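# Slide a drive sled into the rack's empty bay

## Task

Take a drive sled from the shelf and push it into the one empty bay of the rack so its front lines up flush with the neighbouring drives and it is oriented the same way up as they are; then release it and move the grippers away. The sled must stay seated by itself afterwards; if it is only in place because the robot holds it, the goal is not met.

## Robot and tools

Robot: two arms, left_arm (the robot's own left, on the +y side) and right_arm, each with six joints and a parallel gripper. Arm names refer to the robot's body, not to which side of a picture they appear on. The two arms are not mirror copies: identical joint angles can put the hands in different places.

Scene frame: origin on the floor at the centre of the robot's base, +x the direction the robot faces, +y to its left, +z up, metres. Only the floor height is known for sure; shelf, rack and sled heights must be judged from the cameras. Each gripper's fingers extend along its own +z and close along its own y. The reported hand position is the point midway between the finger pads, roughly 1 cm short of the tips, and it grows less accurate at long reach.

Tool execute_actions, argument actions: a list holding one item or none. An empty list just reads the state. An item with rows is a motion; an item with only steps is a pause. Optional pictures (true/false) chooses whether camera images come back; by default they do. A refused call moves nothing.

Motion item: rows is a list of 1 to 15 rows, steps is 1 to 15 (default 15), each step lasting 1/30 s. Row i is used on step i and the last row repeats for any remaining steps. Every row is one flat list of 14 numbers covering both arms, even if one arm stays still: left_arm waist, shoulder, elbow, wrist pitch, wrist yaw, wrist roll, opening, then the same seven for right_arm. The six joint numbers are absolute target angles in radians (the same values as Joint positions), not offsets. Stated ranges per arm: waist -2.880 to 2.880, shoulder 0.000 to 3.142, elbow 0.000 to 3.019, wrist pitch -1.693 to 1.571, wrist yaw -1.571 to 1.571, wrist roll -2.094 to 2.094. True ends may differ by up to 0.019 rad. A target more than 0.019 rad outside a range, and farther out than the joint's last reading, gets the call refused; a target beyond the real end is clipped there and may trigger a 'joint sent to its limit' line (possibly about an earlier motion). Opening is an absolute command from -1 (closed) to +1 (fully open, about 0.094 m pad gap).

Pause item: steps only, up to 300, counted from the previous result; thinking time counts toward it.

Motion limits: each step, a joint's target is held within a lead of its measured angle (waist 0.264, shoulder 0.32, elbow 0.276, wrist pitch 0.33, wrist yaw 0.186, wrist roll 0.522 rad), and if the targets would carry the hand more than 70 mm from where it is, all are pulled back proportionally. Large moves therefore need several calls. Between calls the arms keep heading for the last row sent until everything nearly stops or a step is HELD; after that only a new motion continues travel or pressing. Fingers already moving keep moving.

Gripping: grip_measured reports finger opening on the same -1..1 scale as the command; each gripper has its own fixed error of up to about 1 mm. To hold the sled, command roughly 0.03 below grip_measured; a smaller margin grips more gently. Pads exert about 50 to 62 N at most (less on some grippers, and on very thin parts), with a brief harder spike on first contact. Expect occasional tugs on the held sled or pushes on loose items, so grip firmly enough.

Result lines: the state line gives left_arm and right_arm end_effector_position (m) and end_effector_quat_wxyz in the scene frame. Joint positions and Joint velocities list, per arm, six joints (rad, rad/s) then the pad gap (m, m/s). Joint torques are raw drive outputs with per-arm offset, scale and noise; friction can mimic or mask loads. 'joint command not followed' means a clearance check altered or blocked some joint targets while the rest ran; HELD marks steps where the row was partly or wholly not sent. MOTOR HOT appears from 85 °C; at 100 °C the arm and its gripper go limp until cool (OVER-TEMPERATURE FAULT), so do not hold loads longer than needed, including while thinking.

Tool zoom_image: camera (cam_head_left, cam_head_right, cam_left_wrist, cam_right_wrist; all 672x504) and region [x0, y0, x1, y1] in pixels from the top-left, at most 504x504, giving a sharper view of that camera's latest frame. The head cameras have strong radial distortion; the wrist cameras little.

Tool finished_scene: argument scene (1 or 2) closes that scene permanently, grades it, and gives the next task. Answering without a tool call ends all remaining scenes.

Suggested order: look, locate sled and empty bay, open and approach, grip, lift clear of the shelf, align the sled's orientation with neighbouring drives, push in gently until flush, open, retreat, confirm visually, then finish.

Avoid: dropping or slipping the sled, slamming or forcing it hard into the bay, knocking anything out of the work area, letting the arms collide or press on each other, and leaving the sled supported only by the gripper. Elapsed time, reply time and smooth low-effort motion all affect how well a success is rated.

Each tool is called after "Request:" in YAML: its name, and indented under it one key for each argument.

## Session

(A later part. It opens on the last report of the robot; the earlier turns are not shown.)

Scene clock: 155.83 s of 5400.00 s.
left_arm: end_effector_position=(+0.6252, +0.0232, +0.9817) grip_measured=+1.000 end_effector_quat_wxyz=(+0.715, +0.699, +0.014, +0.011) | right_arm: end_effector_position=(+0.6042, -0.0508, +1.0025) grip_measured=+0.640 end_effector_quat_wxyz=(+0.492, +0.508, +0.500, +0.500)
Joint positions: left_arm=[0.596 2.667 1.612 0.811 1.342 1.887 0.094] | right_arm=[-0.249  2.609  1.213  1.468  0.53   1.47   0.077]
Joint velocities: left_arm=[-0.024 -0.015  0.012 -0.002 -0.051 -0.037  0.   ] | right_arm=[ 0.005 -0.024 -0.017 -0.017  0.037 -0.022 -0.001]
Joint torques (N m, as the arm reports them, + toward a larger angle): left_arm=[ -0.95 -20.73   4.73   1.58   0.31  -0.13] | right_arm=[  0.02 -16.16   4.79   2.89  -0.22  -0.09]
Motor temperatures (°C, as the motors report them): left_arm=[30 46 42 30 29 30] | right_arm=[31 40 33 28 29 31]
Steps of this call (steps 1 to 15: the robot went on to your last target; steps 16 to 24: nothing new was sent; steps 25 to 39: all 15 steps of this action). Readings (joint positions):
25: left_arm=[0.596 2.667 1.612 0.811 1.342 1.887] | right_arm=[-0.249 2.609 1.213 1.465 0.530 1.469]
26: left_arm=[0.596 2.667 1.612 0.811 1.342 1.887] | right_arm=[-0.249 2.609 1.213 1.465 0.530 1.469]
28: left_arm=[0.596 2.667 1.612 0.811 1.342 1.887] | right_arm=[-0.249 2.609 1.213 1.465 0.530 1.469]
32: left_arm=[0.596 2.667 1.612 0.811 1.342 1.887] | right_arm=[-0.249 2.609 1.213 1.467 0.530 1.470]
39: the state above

Request:
execute_actions:
  actions:
    - {"rows": [[0.596,2.667,1.612,0.811,1.342,1.887,1.0,-0.2660,2.585,1.2470,1.4620,0.5260,1.480,0.58],[0.596,2.667,1.612,0.811,1.342,1.887,1.0,-0.2665,2.585,1.2485,1.4610,0.5255,1.480,0.58],[0.596,2.667,1.612,0.811,1.342,1.887,1.0,-0.2670,2.585,1.2500,1.4600,0.5250,1.480,0.58],[0.596,2.667,1.612,0.811,1.342,1.887,1.0,-0.2675,2.585,1.2515,1.4585,0.5245,1.480,0.58],[0.596,2.667,1.612,0.811,1.342,1.887,1.0,-0.2680,2.585,1.2530,1.4565,0.5240,1.480,0.58],[0.596,2.667,1.612,0.811,1.342,1.887,1.0,-0.2685,2.585,1.2545,1.4545,0.5236,1.480,0.58],[0.596,2.667,1.612,0.811,1.342,1.887,1.0,-0.2690,2.585,1.2560,1.4525,0.5232,1.480,0.58],[0.596,2.667,1.612,0.811,1.342,1.887,1.0,-0.2696,2.585,1.2575,1.4505,0.5228,1.480,0.58],[0.596,2.667,1.612,0.811,1.342,1.887,1.0,-0.2702,2.585,1.2590,1.4488,0.5224,1.480,0.58],[0.596,2.667,1.612,0.811,1.342,1.887,1.0,-0.2708,2.585,1.2605,1.4471,0.5220,1.480,0.58],[0.596,2.667,1.612,0.811,1.342,1.887,1.0,-0.2714,2.585,1.2620,1.4454,0.5216,1.480,0.58],[0.596,2.667,1.612,0.811,1.342,1.887,1.0,-0.2720,2.585,1.2635,1.4437,0.5212,1.480,0.58],[0.596,2.667,1.612,0.811,1.342,1.887,1.0,-0.2725,2.585,1.2645,1.4420,0.5208,1.480,0.58],[0.596,2.667,1.612,0.811,1.342,1.887,1.0,-0.2730,2.585,1.2655,1.4405,0.5204,1.480,0.58],[0.596,2.667,1.612,0.811,1.342,1.887,1.0,-0.2730,2.585,1.2660,1.4390,0.5200,1.480,0.58]], "steps": 15}
  pictures: false

Request:
execute_actions:
  actions:
    - {"steps": 15}

Scene clock: 158.73 s of 5400.00 s.
left_arm: end_effector_position=(+0.6252, +0.0232, +0.9817) grip_measured=+1.000 end_effector_quat_wxyz=(+0.715, +0.699, +0.014, +0.011) | right_arm: end_effector_position=(+0.6127, -0.0501, +1.0039) grip_measured=+0.640 end_effector_quat_wxyz=(+0.492, +0.508, +0.499, +0.500)
Joint positions: left_arm=[0.596 2.667 1.612 0.811 1.342 1.887 0.094] | right_arm=[-0.255  2.609  1.234  1.45   0.524  1.47   0.077]
Joint velocities: left_arm=[ 0.005  0.015  0.007 -0.002  0.007 -0.051  0.   ] | right_arm=[-0.034 -0.024 -0.002 -0.051  0.037  0.022 -0.   ]
Joint torques (N m, as the arm reports them, + toward a larger angle): left_arm=[ -1.3  -20.63   4.54   1.59   0.34  -0.12] | right_arm=[  0.15 -16.34   5.2    1.14  -0.21  -0.09]
Motor temperatures (°C, as the motors report them): left_arm=[30 46 42 30 29 30] | right_arm=[31 40 33 28 29 31]
Steps of this call (steps 1 to 15: the robot went on to your last target; steps 16 to 72: nothing new was sent; steps 73 to 87: all 15 steps of this action). Readings (joint positions):
73: left_arm=[0.596 2.667 1.612 0.811 1.342 1.887] | right_arm=[-0.249 2.609 1.213 1.468 0.530 1.470]
74: left_arm=[0.596 2.667 1.612 0.811 1.342 1.887] | right_arm=[-0.249 2.609 1.213 1.468 0.530 1.470]
76: left_arm=[0.596 2.667 1.612 0.811 1.342 1.887] | right_arm=[-0.249 2.609 1.215 1.468 0.529 1.470]
80: left_arm=[0.596 2.667 1.612 0.811 1.342 1.887] | right_arm=[-0.250 2.609 1.224 1.462 0.527 1.470]
87: the state above

Scene clock: 159.23 s of 5400.00 s.
left_arm: end_effector_position=(+0.6252, +0.0232, +0.9817) grip_measured=+1.000 end_effector_quat_wxyz=(+0.715, +0.699, +0.014, +0.011) | right_arm: end_effector_position=(+0.6135, -0.0507, +1.0034) grip_measured=+0.640 end_effector_quat_wxyz=(+0.492, +0.508, +0.500, +0.499)
Joint positions: left_arm=[0.596 2.667 1.612 0.811 1.342 1.887 0.094] | right_arm=[-0.257  2.609  1.235  1.447  0.524  1.47   0.077]
Joint velocities: left_arm=[-0.005  0.005 -0.002  0.007  0.095 -0.007  0.   ] | right_arm=[ 0.005 -0.024 -0.007 -0.007 -0.037 -0.022 -0.001]
Joint torques (N m, as the arm reports them, + toward a larger angle): left_arm=[ -1.17 -20.54   4.58   1.47   0.36  -0.14] | right_arm=[  0.09 -16.37   5.23   1.21  -0.22  -0.09]
Motor temperatures (°C, as the motors report them): left_arm=[30 46 42 30 29 30] | right_arm=[31 40 33 28 29 31]
Steps of this call (steps 1 to 15: the robot went on to your last target). Readings (joint positions):
1: left_arm=[0.596 2.667 1.612 0.811 1.342 1.887] | right_arm=[-0.256 2.609 1.234 1.448 0.524 1.470]
2: left_arm=[0.596 2.667 1.612 0.811 1.342 1.887] | right_arm=[-0.256 2.609 1.235 1.448 0.524 1.470]
4: left_arm=[0.596 2.667 1.612 0.811 1.342 1.887] | right_arm=[-0.257 2.609 1.235 1.447 0.524 1.470]
8: left_arm=[0.596 2.667 1.612 0.811 1.342 1.887] | right_arm=[-0.257 2.609 1.235 1.447 0.524 1.470]
15: the state above
All arms were judged still, so your last target was given up. Only a new action makes them travel on or press farther. Fingers that are still opening or closing keep moving.

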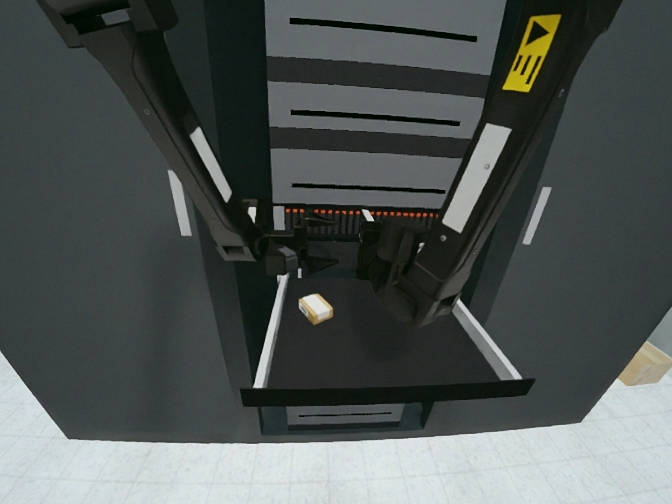

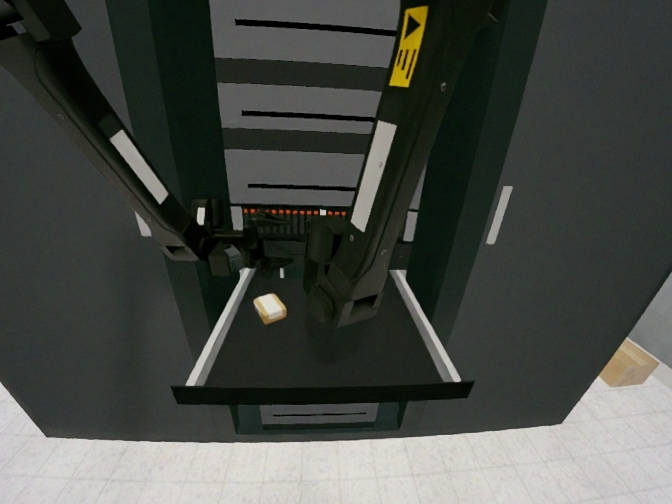

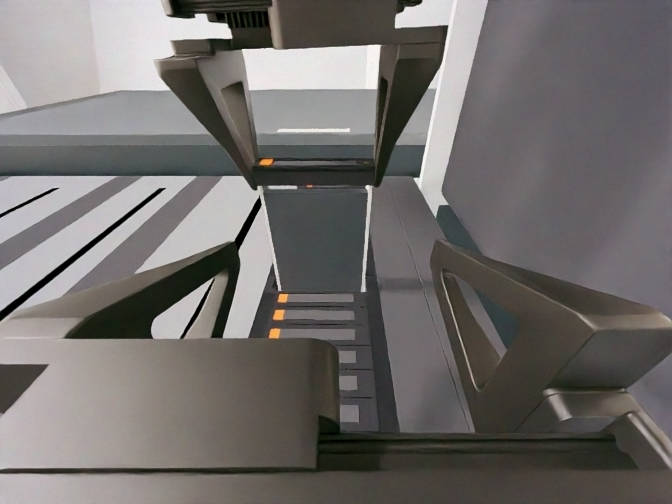

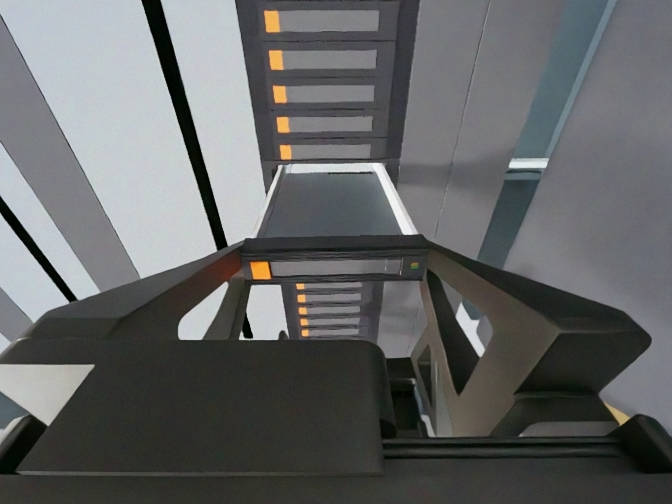

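Request:
zoom_image:
  camera: "cam_right_wrist"
  region: [265, 125, 395, 195]

Request:
zoom_image:
  camera: "cam_left_wrist"
  region: [255, 240, 385, 320]

Region (265, 125, 395, 195) of cam_right_wrist's 672x504 image, scaled by 3.877, with more detail than that image has; it fills the top 271 rows of this view, and the rest is white.

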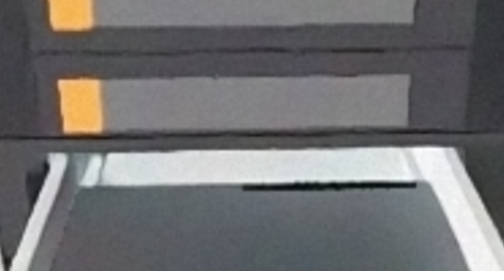

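Region (255, 240, 385, 320) of cam_left_wrist's 672x504 image, scaled by 3.877, with more detail than that image has; it fills the top 310 rows of this view, and the rest is white.

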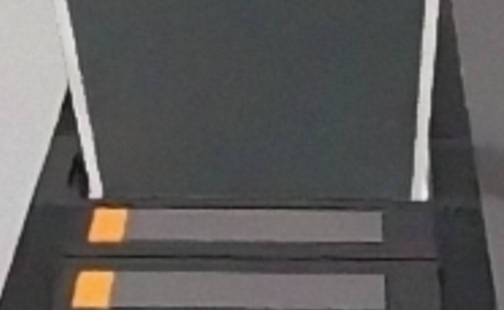

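Request:
execute_actions:
  actions:
    - {"rows": [[0.596,2.667,1.612,0.811,1.342,1.887,1.0,-0.2755,2.585,1.2670,1.4390,0.5195,1.480,0.58],[0.596,2.667,1.612,0.811,1.342,1.887,1.0,-0.2762,2.585,1.2685,1.4390,0.5188,1.480,0.58],[0.596,2.667,1.612,0.811,1.342,1.887,1.0,-0.2769,2.585,1.2705,1.4380,0.5181,1.480,0.58],[0.596,2.667,1.612,0.811,1.342,1.887,1.0,-0.2776,2.585,1.2725,1.4360,0.5173,1.480,0.58],[0.596,2.667,1.612,0.811,1.342,1.887,1.0,-0.2783,2.585,1.2745,1.4335,0.5165,1.480,0.58],[0.596,2.667,1.612,0.811,1.342,1.887,1.0,-0.2790,2.585,1.2765,1.4310,0.5157,1.480,0.58],[0.596,2.667,1.612,0.811,1.342,1.887,1.0,-0.2797,2.585,1.2785,1.4285,0.5149,1.480,0.58],[0.596,2.667,1.612,0.811,1.342,1.887,1.0,-0.2804,2.585,1.2805,1.4262,0.5141,1.480,0.58],[0.596,2.667,1.612,0.811,1.342,1.887,1.0,-0.2811,2.585,1.2825,1.4239,0.5133,1.480,0.58],[0.596,2.667,1.612,0.811,1.342,1.887,1.0,-0.2818,2.585,1.2845,1.4216,0.5125,1.480,0.58],[0.596,2.667,1.612,0.811,1.342,1.887,1.0,-0.2825,2.585,1.2865,1.4193,0.5117,1.480,0.58],[0.596,2.667,1.612,0.811,1.342,1.887,1.0,-0.2831,2.585,1.2885,1.4170,0.5109,1.480,0.58],[0.596,2.667,1.612,0.811,1.342,1.887,1.0,-0.2836,2.585,1.2905,1.4148,0.5101,1.480,0.58],[0.596,2.667,1.612,0.811,1.342,1.887,1.0,-0.2840,2.585,1.2920,1.4126,0.5093,1.480,0.58],[0.596,2.667,1.612,0.811,1.342,1.887,1.0,-0.2840,2.585,1.2930,1.4106,0.5085,1.480,0.58]], "steps": 15}
  pictures: false

Request:
execute_actions:
  actions:
    - {"steps": 15}

Scene clock: 163.60 s of 5400.00 s.
left_arm: end_effector_position=(+0.6252, +0.0232, +0.9817) grip_measured=+1.000 end_effector_quat_wxyz=(+0.715, +0.699, +0.014, +0.011) | right_arm: end_effector_position=(+0.6233, -0.0505, +1.0041) grip_measured=+0.640 end_effector_quat_wxyz=(+0.492, +0.508, +0.501, +0.499)
Joint positions: left_arm=[0.596 2.667 1.612 0.811 1.342 1.887 0.094] | right_arm=[-0.266  2.609  1.257  1.422  0.513  1.47   0.077]
Joint velocities: left_arm=[-0.015  0.005 -0.012 -0.007  0.007  0.022  0.   ] | right_arm=[-0.034 -0.015  0.046 -0.056 -0.007 -0.081 -0.   ]
Joint torques (N m, as the arm reports them, + toward a larger angle): left_arm=[ -1.32 -20.76   4.61   1.61   0.34  -0.12] | right_arm=[  0.09 -16.54   5.5    1.14  -0.22  -0.09]
Motor temperatures (°C, as the motors report them): left_arm=[30 46 42 30 29 30] | right_arm=[31 40 33 28 29 31]
Steps of this call (steps 1 to 90: nothing new was sent; then 0.87 s passed at rest; steps 91 to 105: all 15 steps of this action). Readings (joint positions):
91: left_arm=[0.596 2.667 1.612 0.811 1.342 1.887] | right_arm=[-0.257 2.609 1.235 1.447 0.523 1.470]
92: left_arm=[0.596 2.667 1.612 0.811 1.342 1.887] | right_arm=[-0.257 2.609 1.235 1.447 0.523 1.470]
94: left_arm=[0.596 2.667 1.612 0.811 1.342 1.887] | right_arm=[-0.258 2.609 1.236 1.446 0.522 1.470]
98: left_arm=[0.596 2.667 1.612 0.811 1.342 1.887] | right_arm=[-0.261 2.609 1.243 1.439 0.518 1.470]
105: the state above

Scene clock: 164.10 s of 5400.00 s.
left_arm: end_effector_position=(+0.6252, +0.0232, +0.9817) grip_measured=+1.000 end_effector_quat_wxyz=(+0.715, +0.699, +0.014, +0.011) | right_arm: end_effector_position=(+0.6250, -0.0507, +1.0042) grip_measured=+0.640 end_effector_quat_wxyz=(+0.492, +0.508, +0.501, +0.499)
Joint positions: left_arm=[0.596 2.667 1.612 0.811 1.342 1.887 0.094] | right_arm=[-0.267  2.609  1.261  1.418  0.512  1.47   0.077]
Joint velocities: left_arm=[ 0.005  0.005  0.002  0.007 -0.081  0.022  0.   ] | right_arm=[-0.005  0.015 -0.002  0.012 -0.022  0.022 -0.001]
Joint torques (N m, as the arm reports them, + toward a larger angle): left_arm=[ -1.   -20.84   4.58   1.55   0.35  -0.15] | right_arm=[  0.1  -16.57   5.5    1.2   -0.21  -0.09]
Motor temperatures (°C, as the motors report them): left_arm=[30 46 42 30 29 30] | right_arm=[31 40 33 28 29 31]
Steps of this call (steps 1 to 15: the robot went on to your last target). Readings (joint positions):
1: left_arm=[0.596 2.667 1.612 0.811 1.342 1.887] | right_arm=[-0.266 2.609 1.259 1.421 0.512 1.470]
2: left_arm=[0.596 2.667 1.612 0.811 1.342 1.887] | right_arm=[-0.267 2.609 1.260 1.419 0.512 1.470]
4: left_arm=[0.596 2.667 1.612 0.811 1.342 1.887] | right_arm=[-0.267 2.609 1.261 1.418 0.512 1.470]
8: left_arm=[0.596 2.667 1.612 0.811 1.342 1.887] | right_arm=[-0.267 2.609 1.261 1.418 0.512 1.470]
15: the state above
All arms were judged still, so your last target was given up. Only a new action makes them travel on or press farther. Fingers that are still opening or closing keep moving.

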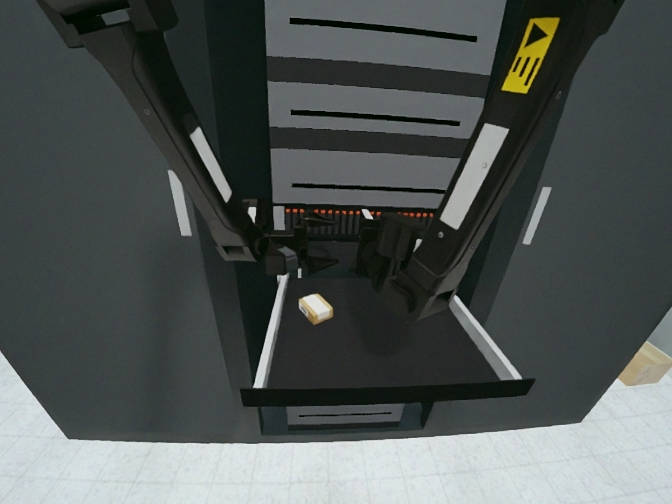

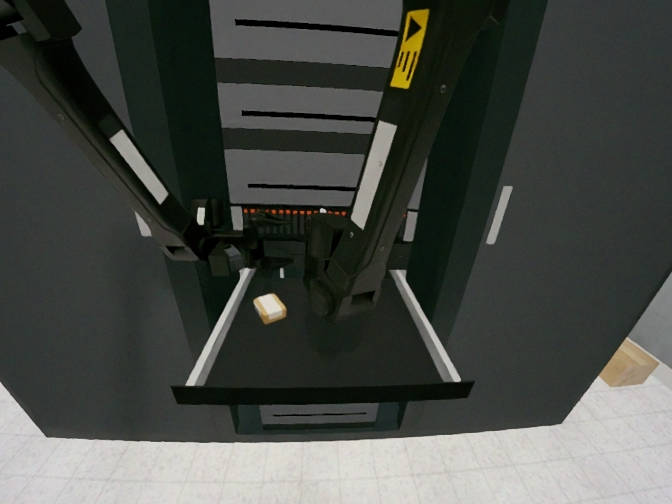

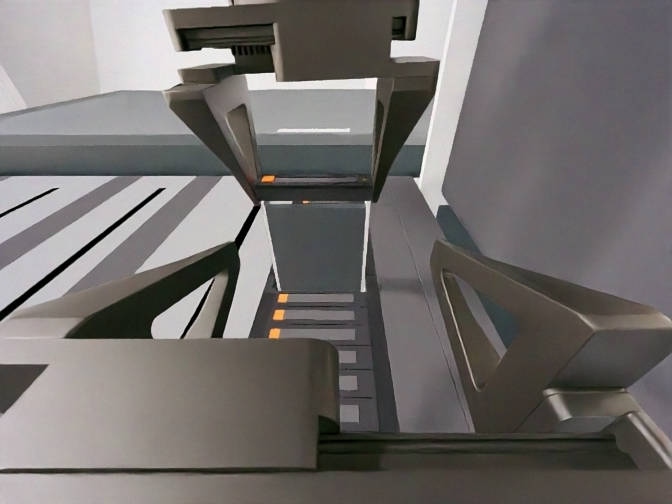

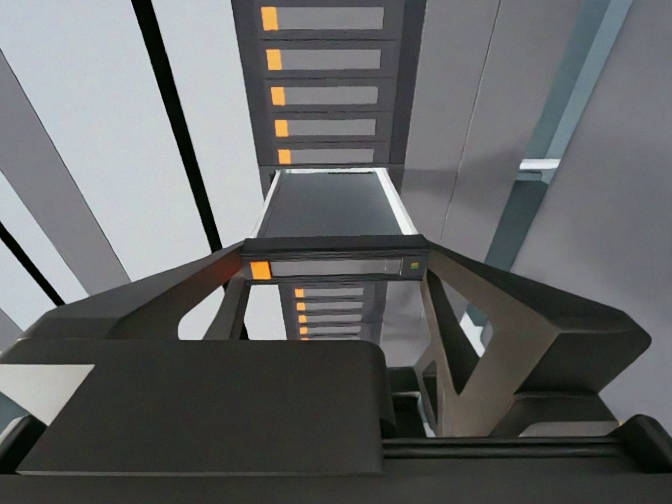

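Request:
execute_actions:
  actions:
    - {"rows": [[0.596,2.667,1.612,0.811,1.342,1.887,1.0,-0.2855,2.6150,1.2940,1.4106,0.5078,1.480,0.58],[0.596,2.667,1.612,0.811,1.342,1.887,1.0,-0.2865,2.6220,1.2965,1.4106,0.5070,1.480,0.58],[0.596,2.667,1.612,0.811,1.342,1.887,1.0,-0.2875,2.6230,1.2995,1.4100,0.5062,1.480,0.58],[0.596,2.667,1.612,0.811,1.342,1.887,1.0,-0.2885,2.6238,1.3025,1.4085,0.5053,1.480,0.58],[0.596,2.667,1.612,0.811,1.342,1.887,1.0,-0.2895,2.6246,1.3055,1.4062,0.5044,1.480,0.58],[0.596,2.667,1.612,0.811,1.342,1.887,1.0,-0.2905,2.6254,1.3085,1.4038,0.5035,1.480,0.58],[0.596,2.667,1.612,0.811,1.342,1.887,1.0,-0.2915,2.6261,1.3115,1.4014,0.5026,1.480,0.58],[0.596,2.667,1.612,0.811,1.342,1.887,1.0,-0.2925,2.6268,1.3145,1.3990,0.5017,1.480,0.58],[0.596,2.667,1.612,0.811,1.342,1.887,1.0,-0.2935,2.6275,1.3175,1.3966,0.5008,1.480,0.58],[0.596,2.667,1.612,0.811,1.342,1.887,1.0,-0.2945,2.6282,1.3205,1.3942,0.4999,1.480,0.58],[0.596,2.667,1.612,0.811,1.342,1.887,1.0,-0.2955,2.6289,1.3235,1.3918,0.4990,1.480,0.58],[0.596,2.667,1.612,0.811,1.342,1.887,1.0,-0.2965,2.6295,1.3265,1.3894,0.4981,1.480,0.58],[0.596,2.667,1.612,0.811,1.342,1.887,1.0,-0.2972,2.6300,1.3295,1.3870,0.4972,1.480,0.58],[0.596,2.667,1.612,0.811,1.342,1.887,1.0,-0.2978,2.6304,1.3325,1.3845,0.4963,1.480,0.58],[0.596,2.667,1.612,0.811,1.342,1.887,1.0,-0.2980,2.6306,1.3347,1.3820,0.4955,1.480,0.58]], "steps": 15}
  pictures: false

Request:
execute_actions:
  actions:
    - {"steps": 15}
  pictures: false

Scene clock: 168.27 s of 5400.00 s.
left_arm: end_effector_position=(+0.6252, +0.0232, +0.9817) grip_measured=+1.000 end_effector_quat_wxyz=(+0.715, +0.699, +0.014, +0.011) | right_arm: end_effector_position=(+0.6375, -0.0508, +1.0032) grip_measured=+0.640 end_effector_quat_wxyz=(+0.493, +0.507, +0.500, +0.500)
Joint positions: left_arm=[0.596 2.667 1.612 0.811 1.342 1.887 0.094] | right_arm=[-0.279  2.617  1.296  1.395  0.499  1.47   0.077]
Joint velocities: left_arm=[-0.005  0.005 -0.002 -0.012  0.022 -0.051  0.   ] | right_arm=[-0.044  0.005  0.081 -0.076 -0.022  0.051 -0.001]
Joint torques (N m, as the arm reports them, + toward a larger angle): left_arm=[ -1.3  -21.28   4.52   1.44   0.37  -0.14] | right_arm=[  0.19 -14.7    5.92   1.26  -0.19  -0.09]
Motor temperatures (°C, as the motors report them): left_arm=[30 46 42 30 29 30] | right_arm=[31 40 33 28 29 31]
Steps of this call (steps 1 to 90: nothing new was sent; then 0.67 s passed at rest; steps 91 to 105: all 15 steps of this action). Readings (joint positions):
91: left_arm=[0.596 2.667 1.612 0.811 1.342 1.887] | right_arm=[-0.267 2.609 1.261 1.418 0.512 1.470]
92: left_arm=[0.596 2.667 1.612 0.811 1.342 1.887] | right_arm=[-0.267 2.609 1.261 1.418 0.511 1.470]
94: left_arm=[0.596 2.667 1.612 0.811 1.342 1.887] | right_arm=[-0.268 2.609 1.263 1.418 0.510 1.470]
98: left_arm=[0.596 2.667 1.612 0.811 1.342 1.887] | right_arm=[-0.271 2.613 1.274 1.411 0.506 1.470]
105: the state above

Scene clock: 168.77 s of 5400.00 s.
left_arm: end_effector_position=(+0.6252, +0.0232, +0.9817) grip_measured=+1.000 end_effector_quat_wxyz=(+0.715, +0.699, +0.014, +0.011) | right_arm: end_effector_position=(+0.6399, -0.0507, +1.0036) grip_measured=+0.640 end_effector_quat_wxyz=(+0.493, +0.507, +0.500, +0.500)
Joint positions: left_arm=[0.596 2.667 1.612 0.811 1.342 1.887 0.094] | right_arm=[-0.281  2.617  1.302  1.39   0.498  1.47   0.077]
Joint velocities: left_arm=[-0.005 -0.005 -0.012 -0.002 -0.007 -0.066  0.   ] | right_arm=[-0.005 -0.015  0.007 -0.002 -0.007 -0.007  0.001]
Joint torques (N m, as the arm reports them, + toward a larger angle): left_arm=[ -1.47 -21.15   4.72   1.52   0.31  -0.14] | right_arm=[  0.07 -14.51   5.83   1.2   -0.19  -0.1 ]
Motor temperatures (°C, as the motors report them): left_arm=[30 46 42 30 29 30] | right_arm=[31 40 33 28 29 31]
Steps of this call (steps 1 to 15: the robot went on to your last target). Readings (joint positions):
1: left_arm=[0.596 2.667 1.612 0.811 1.342 1.887] | right_arm=[-0.280 2.617 1.298 1.392 0.499 1.470]
2: left_arm=[0.596 2.667 1.612 0.811 1.342 1.887] | right_arm=[-0.280 2.617 1.300 1.391 0.499 1.470]
4: left_arm=[0.596 2.667 1.612 0.811 1.342 1.887] | right_arm=[-0.281 2.617 1.302 1.390 0.498 1.470]
8: left_arm=[0.596 2.667 1.612 0.811 1.342 1.887] | right_arm=[-0.281 2.617 1.302 1.390 0.498 1.470]
15: the state above
All arms were judged still, so your last target was given up. Only a new action makes them travel on or press farther. Fingers that are still opening or closing keep moving.

Request:
execute_actions:
  actions:
    - {"rows": [[0.596,2.667,1.612,0.811,1.342,1.887,1.0,-0.2995,2.6315,1.3360,1.3820,0.4945,1.480,0.58],[0.596,2.667,1.612,0.811,1.342,1.887,1.0,-0.3008,2.6322,1.3390,1.3812,0.4935,1.480,0.58],[0.596,2.667,1.612,0.811,1.342,1.887,1.0,-0.3021,2.6328,1.3428,1.3795,0.4923,1.480,0.58],[0.596,2.667,1.612,0.811,1.342,1.887,1.0,-0.3034,2.6333,1.3466,1.3765,0.4911,1.480,0.58],[0.596,2.667,1.612,0.811,1.342,1.887,1.0,-0.3047,2.6338,1.3504,1.3730,0.4899,1.480,0.58],[0.596,2.667,1.612,0.811,1.342,1.887,1.0,-0.3060,2.6343,1.3542,1.3694,0.4887,1.480,0.58],[0.596,2.667,1.612,0.811,1.342,1.887,1.0,-0.3073,2.6348,1.3580,1.3658,0.4875,1.480,0.58],[0.596,2.667,1.612,0.811,1.342,1.887,1.0,-0.3086,2.6353,1.3618,1.3622,0.4863,1.480,0.58],[0.596,2.667,1.612,0.811,1.342,1.887,1.0,-0.3099,2.6358,1.3656,1.3586,0.4851,1.480,0.58],[0.596,2.667,1.612,0.811,1.342,1.887,1.0,-0.3112,2.6362,1.3694,1.3550,0.4839,1.480,0.58],[0.596,2.667,1.612,0.811,1.342,1.887,1.0,-0.3125,2.6366,1.3732,1.3514,0.4827,1.480,0.58],[0.596,2.667,1.612,0.811,1.342,1.887,1.0,-0.3138,2.6370,1.3770,1.3478,0.4814,1.480,0.58],[0.596,2.667,1.612,0.811,1.342,1.887,1.0,-0.3150,2.6373,1.3806,1.3441,0.4801,1.480,0.58],[0.596,2.667,1.612,0.811,1.342,1.887,1.0,-0.3160,2.6376,1.3840,1.3403,0.4788,1.480,0.58],[0.596,2.667,1.612,0.811,1.342,1.887,1.0,-0.3165,2.6378,1.3867,1.3366,0.4775,1.480,0.58]], "steps": 15}
  pictures: false

Request:
execute_actions:
  actions:
    - {"steps": 15}

Scene clock: 171.97 s of 5400.00 s.
left_arm: end_effector_position=(+0.6252, +0.0232, +0.9817) grip_measured=+1.000 end_effector_quat_wxyz=(+0.715, +0.699, +0.014, +0.011) | right_arm: end_effector_position=(+0.6567, -0.0511, +1.0038) grip_measured=+0.640 end_effector_quat_wxyz=(+0.493, +0.506, +0.501, +0.500)
Joint positions: left_arm=[0.596 2.667 1.612 0.811 1.342 1.887 0.094] | right_arm=[-0.296  2.623  1.345  1.352  0.481  1.47   0.077]
Joint velocities: left_arm=[ 0.005 -0.005 -0.002 -0.022 -0.037  0.007  0.   ] | right_arm=[-0.044  0.015  0.09  -0.1    0.037 -0.051  0.001]
Joint torques (N m, as the arm reports them, + toward a larger angle): left_arm=[ -1.19 -20.77   4.55   1.43   0.33  -0.12] | right_arm=[ -0.14 -14.72   6.3    1.24  -0.15  -0.1 ]
Motor temperatures (°C, as the motors report them): left_arm=[30 46 42 30 29 30] | right_arm=[31 40 33 28 29 31]
Steps of this call (steps 1 to 81: nothing new was sent; steps 82 to 96: all 15 steps of this action). Readings (joint positions):
82: left_arm=[0.596 2.667 1.612 0.811 1.342 1.887] | right_arm=[-0.281 2.617 1.302 1.390 0.498 1.470]
83: left_arm=[0.596 2.667 1.612 0.811 1.342 1.887] | right_arm=[-0.281 2.617 1.302 1.390 0.497 1.470]
85: left_arm=[0.596 2.667 1.612 0.811 1.342 1.887] | right_arm=[-0.282 2.618 1.304 1.389 0.496 1.470]
89: left_arm=[0.596 2.667 1.612 0.811 1.342 1.887] | right_arm=[-0.286 2.621 1.318 1.378 0.491 1.470]
96: the state above

Scene clock: 172.47 s of 5400.00 s.
left_arm: end_effector_position=(+0.6252, +0.0232, +0.9817) grip_measured=+1.000 end_effector_quat_wxyz=(+0.715, +0.699, +0.014, +0.011) | right_arm: end_effector_position=(+0.6594, -0.0513, +1.0040) grip_measured=+0.640 end_effector_quat_wxyz=(+0.493, +0.506, +0.501, +0.500)
Joint positions: left_arm=[0.596 2.667 1.612 0.811 1.342 1.887 0.094] | right_arm=[-0.298  2.624  1.352  1.345  0.479  1.471  0.077]
Joint velocities: left_arm=[-0.024  0.005 -0.017 -0.022  0.037  0.022  0.   ] | right_arm=[-0.005 -0.005  0.002  0.002 -0.022 -0.007 -0.001]
Joint torques (N m, as the arm reports them, + toward a larger angle): left_arm=[ -1.67 -20.29   4.61   1.59   0.34  -0.14] | right_arm=[  0.02 -14.86   6.28   1.23  -0.13  -0.1 ]
Motor temperatures (°C, as the motors report them): left_arm=[30 46 42 30 29 30] | right_arm=[31 40 33 28 29 31]
Steps of this call (steps 1 to 15: the robot went on to your last target). Readings (joint positions):
1: left_arm=[0.596 2.667 1.612 0.811 1.342 1.887] | right_arm=[-0.297 2.623 1.348 1.349 0.480 1.470]
2: left_arm=[0.596 2.667 1.612 0.811 1.342 1.887] | right_arm=[-0.297 2.623 1.350 1.347 0.480 1.470]
4: left_arm=[0.596 2.667 1.612 0.811 1.342 1.887] | right_arm=[-0.298 2.623 1.352 1.345 0.479 1.471]
8: left_arm=[0.596 2.667 1.612 0.811 1.342 1.887] | right_arm=[-0.298 2.624 1.352 1.345 0.479 1.471]
15: the state above
All arms were judged still, so your last target was given up. Only a new action makes them travel on or press farther. Fingers that are still opening or closing keep moving.

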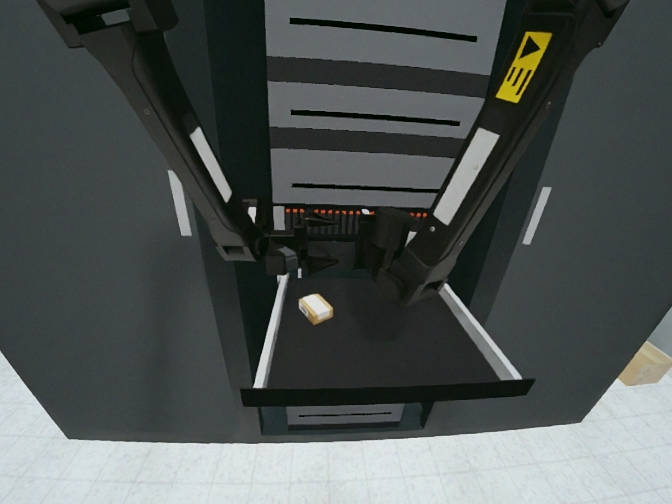

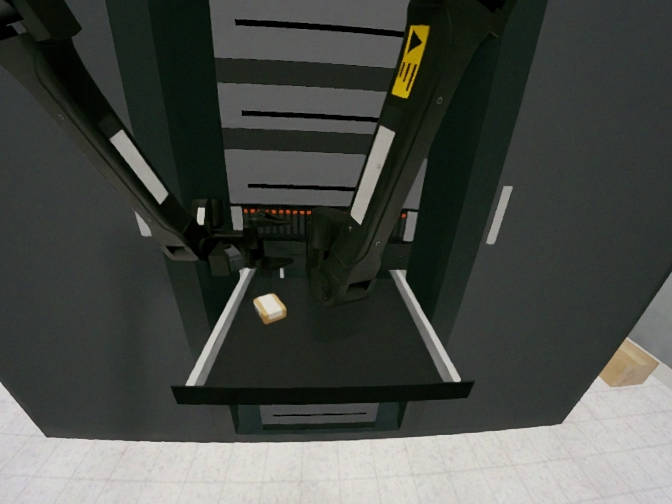

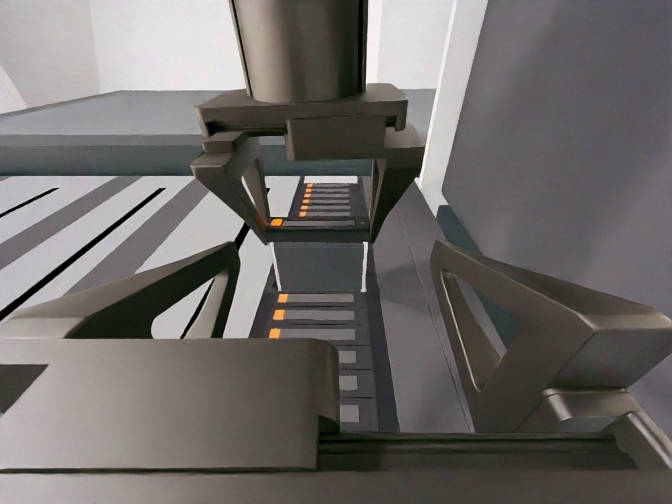

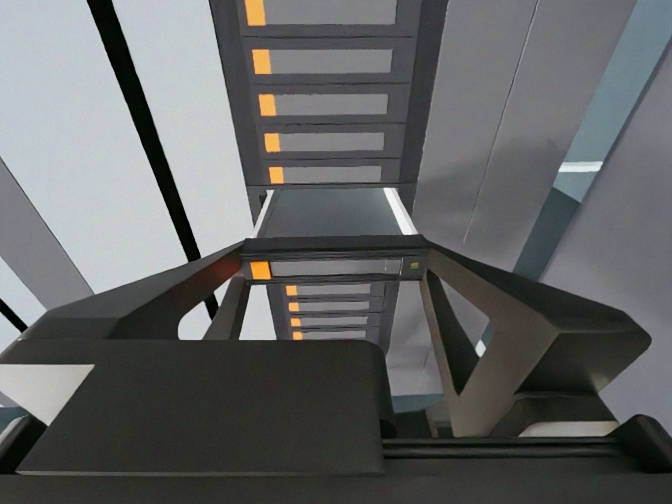

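Request:
execute_actions:
  actions:
    - {"rows": [[0.596,2.667,1.612,0.811,1.342,1.887,1.0,-0.3165,2.6390,1.3880,1.3366,0.4770,1.480,0.58],[0.596,2.667,1.612,0.811,1.342,1.887,1.0,-0.3170,2.6400,1.3915,1.3360,0.4762,1.480,0.58],[0.596,2.667,1.612,0.811,1.342,1.887,1.0,-0.3178,2.6410,1.3958,1.3345,0.4754,1.480,0.58],[0.596,2.667,1.612,0.811,1.342,1.887,1.0,-0.3188,2.6420,1.4001,1.3315,0.4745,1.480,0.58],[0.596,2.667,1.612,0.811,1.342,1.887,1.0,-0.3198,2.6430,1.4044,1.3280,0.4736,1.480,0.58],[0.596,2.667,1.612,0.811,1.342,1.887,1.0,-0.3208,2.6439,1.4087,1.3244,0.4727,1.480,0.58],[0.596,2.667,1.612,0.811,1.342,1.887,1.0,-0.3218,2.6448,1.4130,1.3208,0.4718,1.480,0.58],[0.596,2.667,1.612,0.811,1.342,1.887,1.0,-0.3228,2.6457,1.4173,1.3172,0.4709,1.480,0.58],[0.596,2.667,1.612,0.811,1.342,1.887,1.0,-0.3238,2.6466,1.4216,1.3136,0.4700,1.480,0.58],[0.596,2.667,1.612,0.811,1.342,1.887,1.0,-0.3248,2.6475,1.4259,1.3100,0.4691,1.480,0.58],[0.596,2.667,1.612,0.811,1.342,1.887,1.0,-0.3258,2.6484,1.4302,1.3064,0.4682,1.480,0.58],[0.596,2.667,1.612,0.811,1.342,1.887,1.0,-0.3268,2.6492,1.4345,1.3028,0.4673,1.480,0.58],[0.596,2.667,1.612,0.811,1.342,1.887,1.0,-0.3277,2.6499,1.4388,1.2992,0.4664,1.480,0.58],[0.596,2.667,1.612,0.811,1.342,1.887,1.0,-0.3285,2.6505,1.4428,1.2956,0.4655,1.480,0.58],[0.596,2.667,1.612,0.811,1.342,1.887,1.0,-0.3290,2.6510,1.4460,1.2920,0.4645,1.480,0.58]], "steps": 15}
  pictures: false

Request:
execute_actions:
  actions:
    - {"steps": 15}
  pictures: false

Scene clock: 176.10 s of 5400.00 s.
left_arm: end_effector_position=(+0.6252, +0.0232, +0.9817) grip_measured=+1.000 end_effector_quat_wxyz=(+0.715, +0.699, +0.014, +0.011) | right_arm: end_effector_position=(+0.6763, -0.0505, +1.0041) grip_measured=+0.640 end_effector_quat_wxyz=(+0.493, +0.506, +0.500, +0.500)
Joint positions: left_arm=[0.596 2.667 1.612 0.811 1.342 1.887 0.094] | right_arm=[-0.31   2.635  1.401  1.308  0.468  1.471  0.077]
Joint velocities: left_arm=[ 0.005 -0.005  0.012  0.002 -0.037  0.051  0.   ] | right_arm=[-0.024  0.015  0.115 -0.095 -0.022 -0.022 -0.   ]
Joint torques (N m, as the arm reports them, + toward a larger angle): left_arm=[ -0.33 -20.63   4.56   1.46   0.38  -0.16] | right_arm=[  0.29 -15.26   6.83   1.19  -0.2   -0.1 ]
Motor temperatures (°C, as the motors report them): left_arm=[30 46 42 30 29 30] | right_arm=[31 40 33 28 29 31]
Steps of this call (steps 1 to 90: nothing new was sent; then 0.13 s passed at rest; steps 91 to 105: all 15 steps of this action). Readings (joint positions):
91: left_arm=[0.596 2.667 1.612 0.811 1.342 1.887] | right_arm=[-0.298 2.624 1.352 1.345 0.479 1.471]
92: left_arm=[0.596 2.667 1.612 0.811 1.342 1.887] | right_arm=[-0.298 2.624 1.352 1.345 0.479 1.471]
94: left_arm=[0.596 2.667 1.612 0.811 1.342 1.887] | right_arm=[-0.298 2.625 1.354 1.344 0.478 1.471]
98: left_arm=[0.596 2.667 1.612 0.811 1.342 1.887] | right_arm=[-0.301 2.629 1.371 1.334 0.477 1.471]
105: the state above

Scene clock: 176.60 s of 5400.00 s.
left_arm: end_effector_position=(+0.6252, +0.0232, +0.9817) grip_measured=+1.000 end_effector_quat_wxyz=(+0.715, +0.699, +0.014, +0.011) | right_arm: end_effector_position=(+0.6790, -0.0505, +1.0042) grip_measured=+0.640 end_effector_quat_wxyz=(+0.494, +0.507, +0.500, +0.500)
Joint positions: left_arm=[0.596 2.667 1.612 0.811 1.342 1.887 0.094] | right_arm=[-0.312  2.635  1.409  1.3    0.467  1.471  0.077]
Joint velocities: left_arm=[-0.005 -0.005 -0.007  0.002  0.037 -0.066  0.   ] | right_arm=[-0.005 -0.005 -0.012  0.007  0.066  0.037  0.   ]
Joint torques (N m, as the arm reports them, + toward a larger angle): left_arm=[ -1.31 -20.29   4.64   1.51   0.33  -0.13] | right_arm=[  0.3  -15.19   6.81   1.2   -0.18  -0.11]
Motor temperatures (°C, as the motors report them): left_arm=[30 46 42 30 29 30] | right_arm=[31 40 33 28 29 31]
Steps of this call (steps 1 to 15: the robot went on to your last target). Readings (joint positions):
1: left_arm=[0.596 2.667 1.612 0.811 1.342 1.887] | right_arm=[-0.311 2.635 1.405 1.305 0.468 1.471]
2: left_arm=[0.596 2.667 1.612 0.811 1.342 1.887] | right_arm=[-0.311 2.635 1.407 1.303 0.468 1.471]
4: left_arm=[0.596 2.667 1.612 0.811 1.342 1.887] | right_arm=[-0.312 2.635 1.409 1.300 0.467 1.471]
8: left_arm=[0.596 2.667 1.612 0.811 1.342 1.887] | right_arm=[-0.312 2.635 1.409 1.300 0.467 1.471]
15: the state above
All arms were judged still, so your last target was given up. Only a new action makes them travel on or press farther. Fingers that are still opening or closing keep moving.

Request:
execute_actions:
  actions:
    - {"rows": [[0.596,2.667,1.612,0.811,1.342,1.887,1.0,-0.3300,2.6522,1.4475,1.2920,0.4638,1.480,0.58],[0.596,2.667,1.612,0.811,1.342,1.887,1.0,-0.3309,2.6532,1.4505,1.2914,0.4630,1.480,0.58],[0.596,2.667,1.612,0.811,1.342,1.887,1.0,-0.3318,2.6541,1.4544,1.2900,0.4621,1.480,0.58],[0.596,2.667,1.612,0.811,1.342,1.887,1.0,-0.3327,2.6550,1.4583,1.2873,0.4612,1.480,0.58],[0.596,2.667,1.612,0.811,1.342,1.887,1.0,-0.3336,2.6559,1.4622,1.2842,0.4603,1.480,0.58],[0.596,2.667,1.612,0.811,1.342,1.887,1.0,-0.3345,2.6567,1.4661,1.2810,0.4594,1.480,0.58],[0.596,2.667,1.612,0.811,1.342,1.887,1.0,-0.3354,2.6575,1.4700,1.2778,0.4585,1.480,0.58],[0.596,2.667,1.612,0.811,1.342,1.887,1.0,-0.3363,2.6583,1.4739,1.2746,0.4576,1.480,0.58],[0.596,2.667,1.612,0.811,1.342,1.887,1.0,-0.3372,2.6591,1.4778,1.2714,0.4567,1.480,0.58],[0.596,2.667,1.612,0.811,1.342,1.887,1.0,-0.3381,2.6599,1.4817,1.2682,0.4558,1.480,0.58],[0.596,2.667,1.612,0.811,1.342,1.887,1.0,-0.3390,2.6607,1.4856,1.2650,0.4549,1.480,0.58],[0.596,2.667,1.612,0.811,1.342,1.887,1.0,-0.3399,2.6614,1.4895,1.2618,0.4540,1.480,0.58],[0.596,2.667,1.612,0.811,1.342,1.887,1.0,-0.3408,2.6620,1.4932,1.2586,0.4531,1.480,0.58],[0.596,2.667,1.612,0.811,1.342,1.887,1.0,-0.3415,2.6626,1.4964,1.2553,0.4521,1.480,0.58],[0.596,2.667,1.612,0.811,1.342,1.887,1.0,-0.3420,2.6630,1.4990,1.2520,0.4512,1.480,0.58]], "steps": 15}
  pictures: false

Request:
execute_actions:
  actions:
    - {"steps": 15}

Scene clock: 179.20 s of 5400.00 s.
left_arm: end_effector_position=(+0.6252, +0.0232, +0.9817) grip_measured=+1.000 end_effector_quat_wxyz=(+0.715, +0.699, +0.014, +0.011) | right_arm: end_effector_position=(+0.6941, -0.0503, +1.0042) grip_measured=+0.640 end_effector_quat_wxyz=(+0.494, +0.506, +0.499, +0.501)
Joint positions: left_arm=[0.596 2.667 1.612 0.811 1.342 1.887 0.094] | right_arm=[-0.323  2.646  1.454  1.268  0.456  1.471  0.077]
Joint velocities: left_arm=[-0.005  0.005  0.002 -0.007 -0.051 -0.007  0.   ] | right_arm=[-0.034  0.015  0.09  -0.1   -0.051 -0.095  0.001]
Joint torques (N m, as the arm reports them, + toward a larger angle): left_arm=[ -0.94 -20.35   4.75   1.48   0.37  -0.14] | right_arm=[  0.41 -15.5    7.27   1.15  -0.21  -0.11]
Motor temperatures (°C, as the motors report them): left_arm=[30 46 42 30 29 30] | right_arm=[31 40 33 28 29 31]
Steps of this call (steps 1 to 63: nothing new was sent; steps 64 to 78: all 15 steps of this action). Readings (joint positions):
64: left_arm=[0.596 2.667 1.612 0.811 1.342 1.887] | right_arm=[-0.312 2.635 1.409 1.300 0.467 1.471]
65: left_arm=[0.596 2.667 1.612 0.811 1.342 1.887] | right_arm=[-0.312 2.635 1.409 1.300 0.467 1.471]
67: left_arm=[0.596 2.667 1.612 0.811 1.342 1.887] | right_arm=[-0.312 2.636 1.411 1.300 0.466 1.471]
71: left_arm=[0.596 2.667 1.612 0.811 1.342 1.887] | right_arm=[-0.316 2.641 1.426 1.292 0.463 1.471]
78: the state above

Scene clock: 179.70 s of 5400.00 s.
left_arm: end_effector_position=(+0.6252, +0.0232, +0.9817) grip_measured=+1.000 end_effector_quat_wxyz=(+0.715, +0.699, +0.014, +0.011) | right_arm: end_effector_position=(+0.6964, -0.0505, +1.0044) grip_measured=+0.640 end_effector_quat_wxyz=(+0.494, +0.506, +0.500, +0.500)
Joint positions: left_arm=[0.596 2.667 1.612 0.811 1.342 1.887 0.094] | right_arm=[-0.325  2.646  1.459  1.262  0.454  1.471  0.077]
Joint velocities: left_arm=[ 0.015 -0.024 -0.012 -0.012  0.051  0.007  0.   ] | right_arm=[-0.005 -0.015 -0.002 -0.017  0.007 -0.022  0.002]
Joint torques (N m, as the arm reports them, + toward a larger angle): left_arm=[ -1.54 -20.4    4.77   1.61   0.35  -0.16] | right_arm=[  0.23 -15.61   7.26   1.18  -0.18  -0.11]
Motor temperatures (°C, as the motors report them): left_arm=[30 46 41 30 29 30] | right_arm=[31 40 33 28 29 31]
Steps of this call (steps 1 to 15: the robot went on to your last target). Readings (joint positions):
1: left_arm=[0.596 2.667 1.612 0.811 1.342 1.887] | right_arm=[-0.324 2.646 1.456 1.265 0.455 1.471]
2: left_arm=[0.596 2.667 1.612 0.811 1.342 1.887] | right_arm=[-0.324 2.646 1.458 1.263 0.454 1.471]
4: left_arm=[0.596 2.667 1.612 0.811 1.342 1.887] | right_arm=[-0.325 2.646 1.459 1.262 0.454 1.471]
8: left_arm=[0.596 2.667 1.612 0.811 1.342 1.887] | right_arm=[-0.325 2.646 1.459 1.262 0.454 1.471]
15: the state above
All arms were judged still, so your last target was given up. Only a new action makes them travel on or press farther. Fingers that are still opening or closing keep moving.

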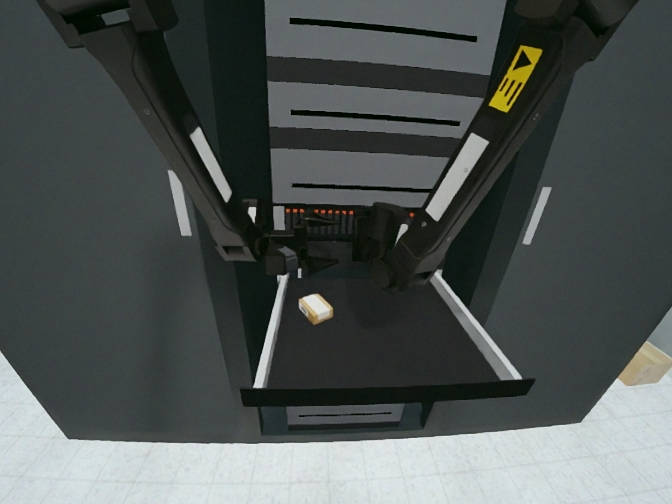

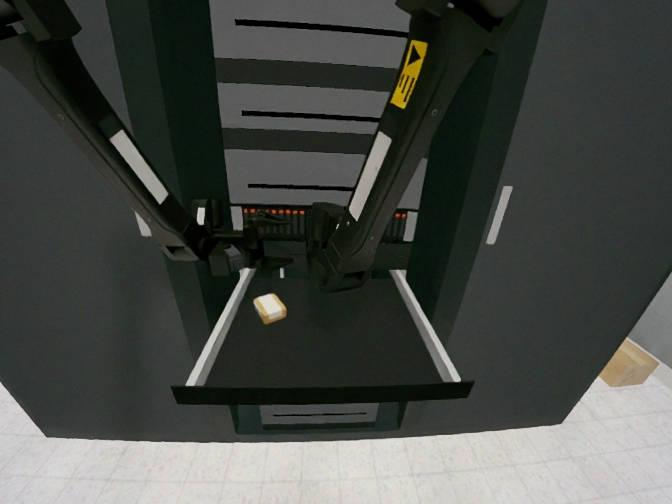

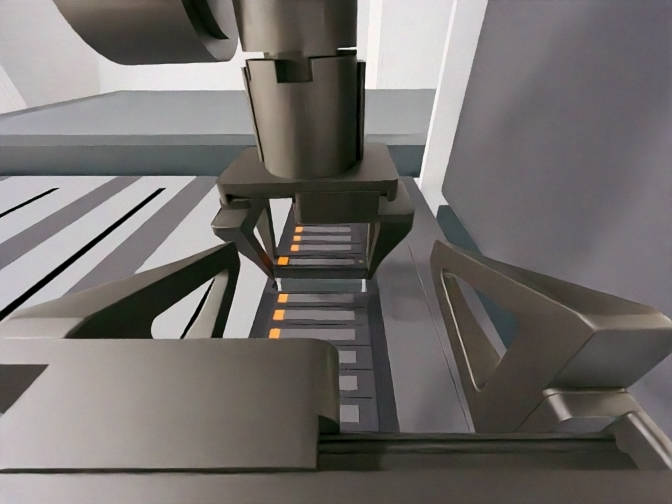

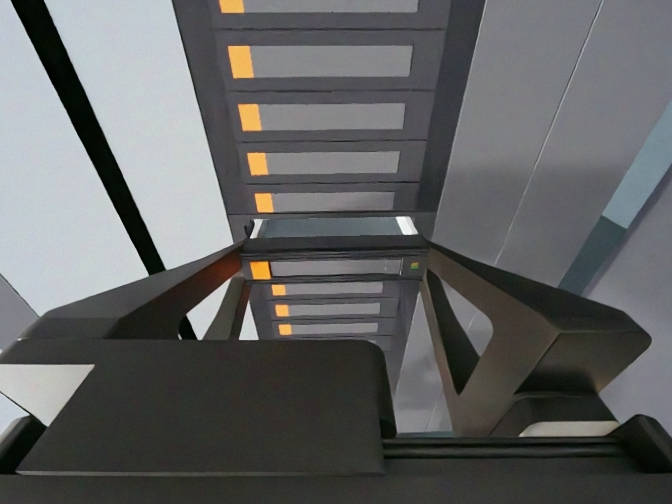

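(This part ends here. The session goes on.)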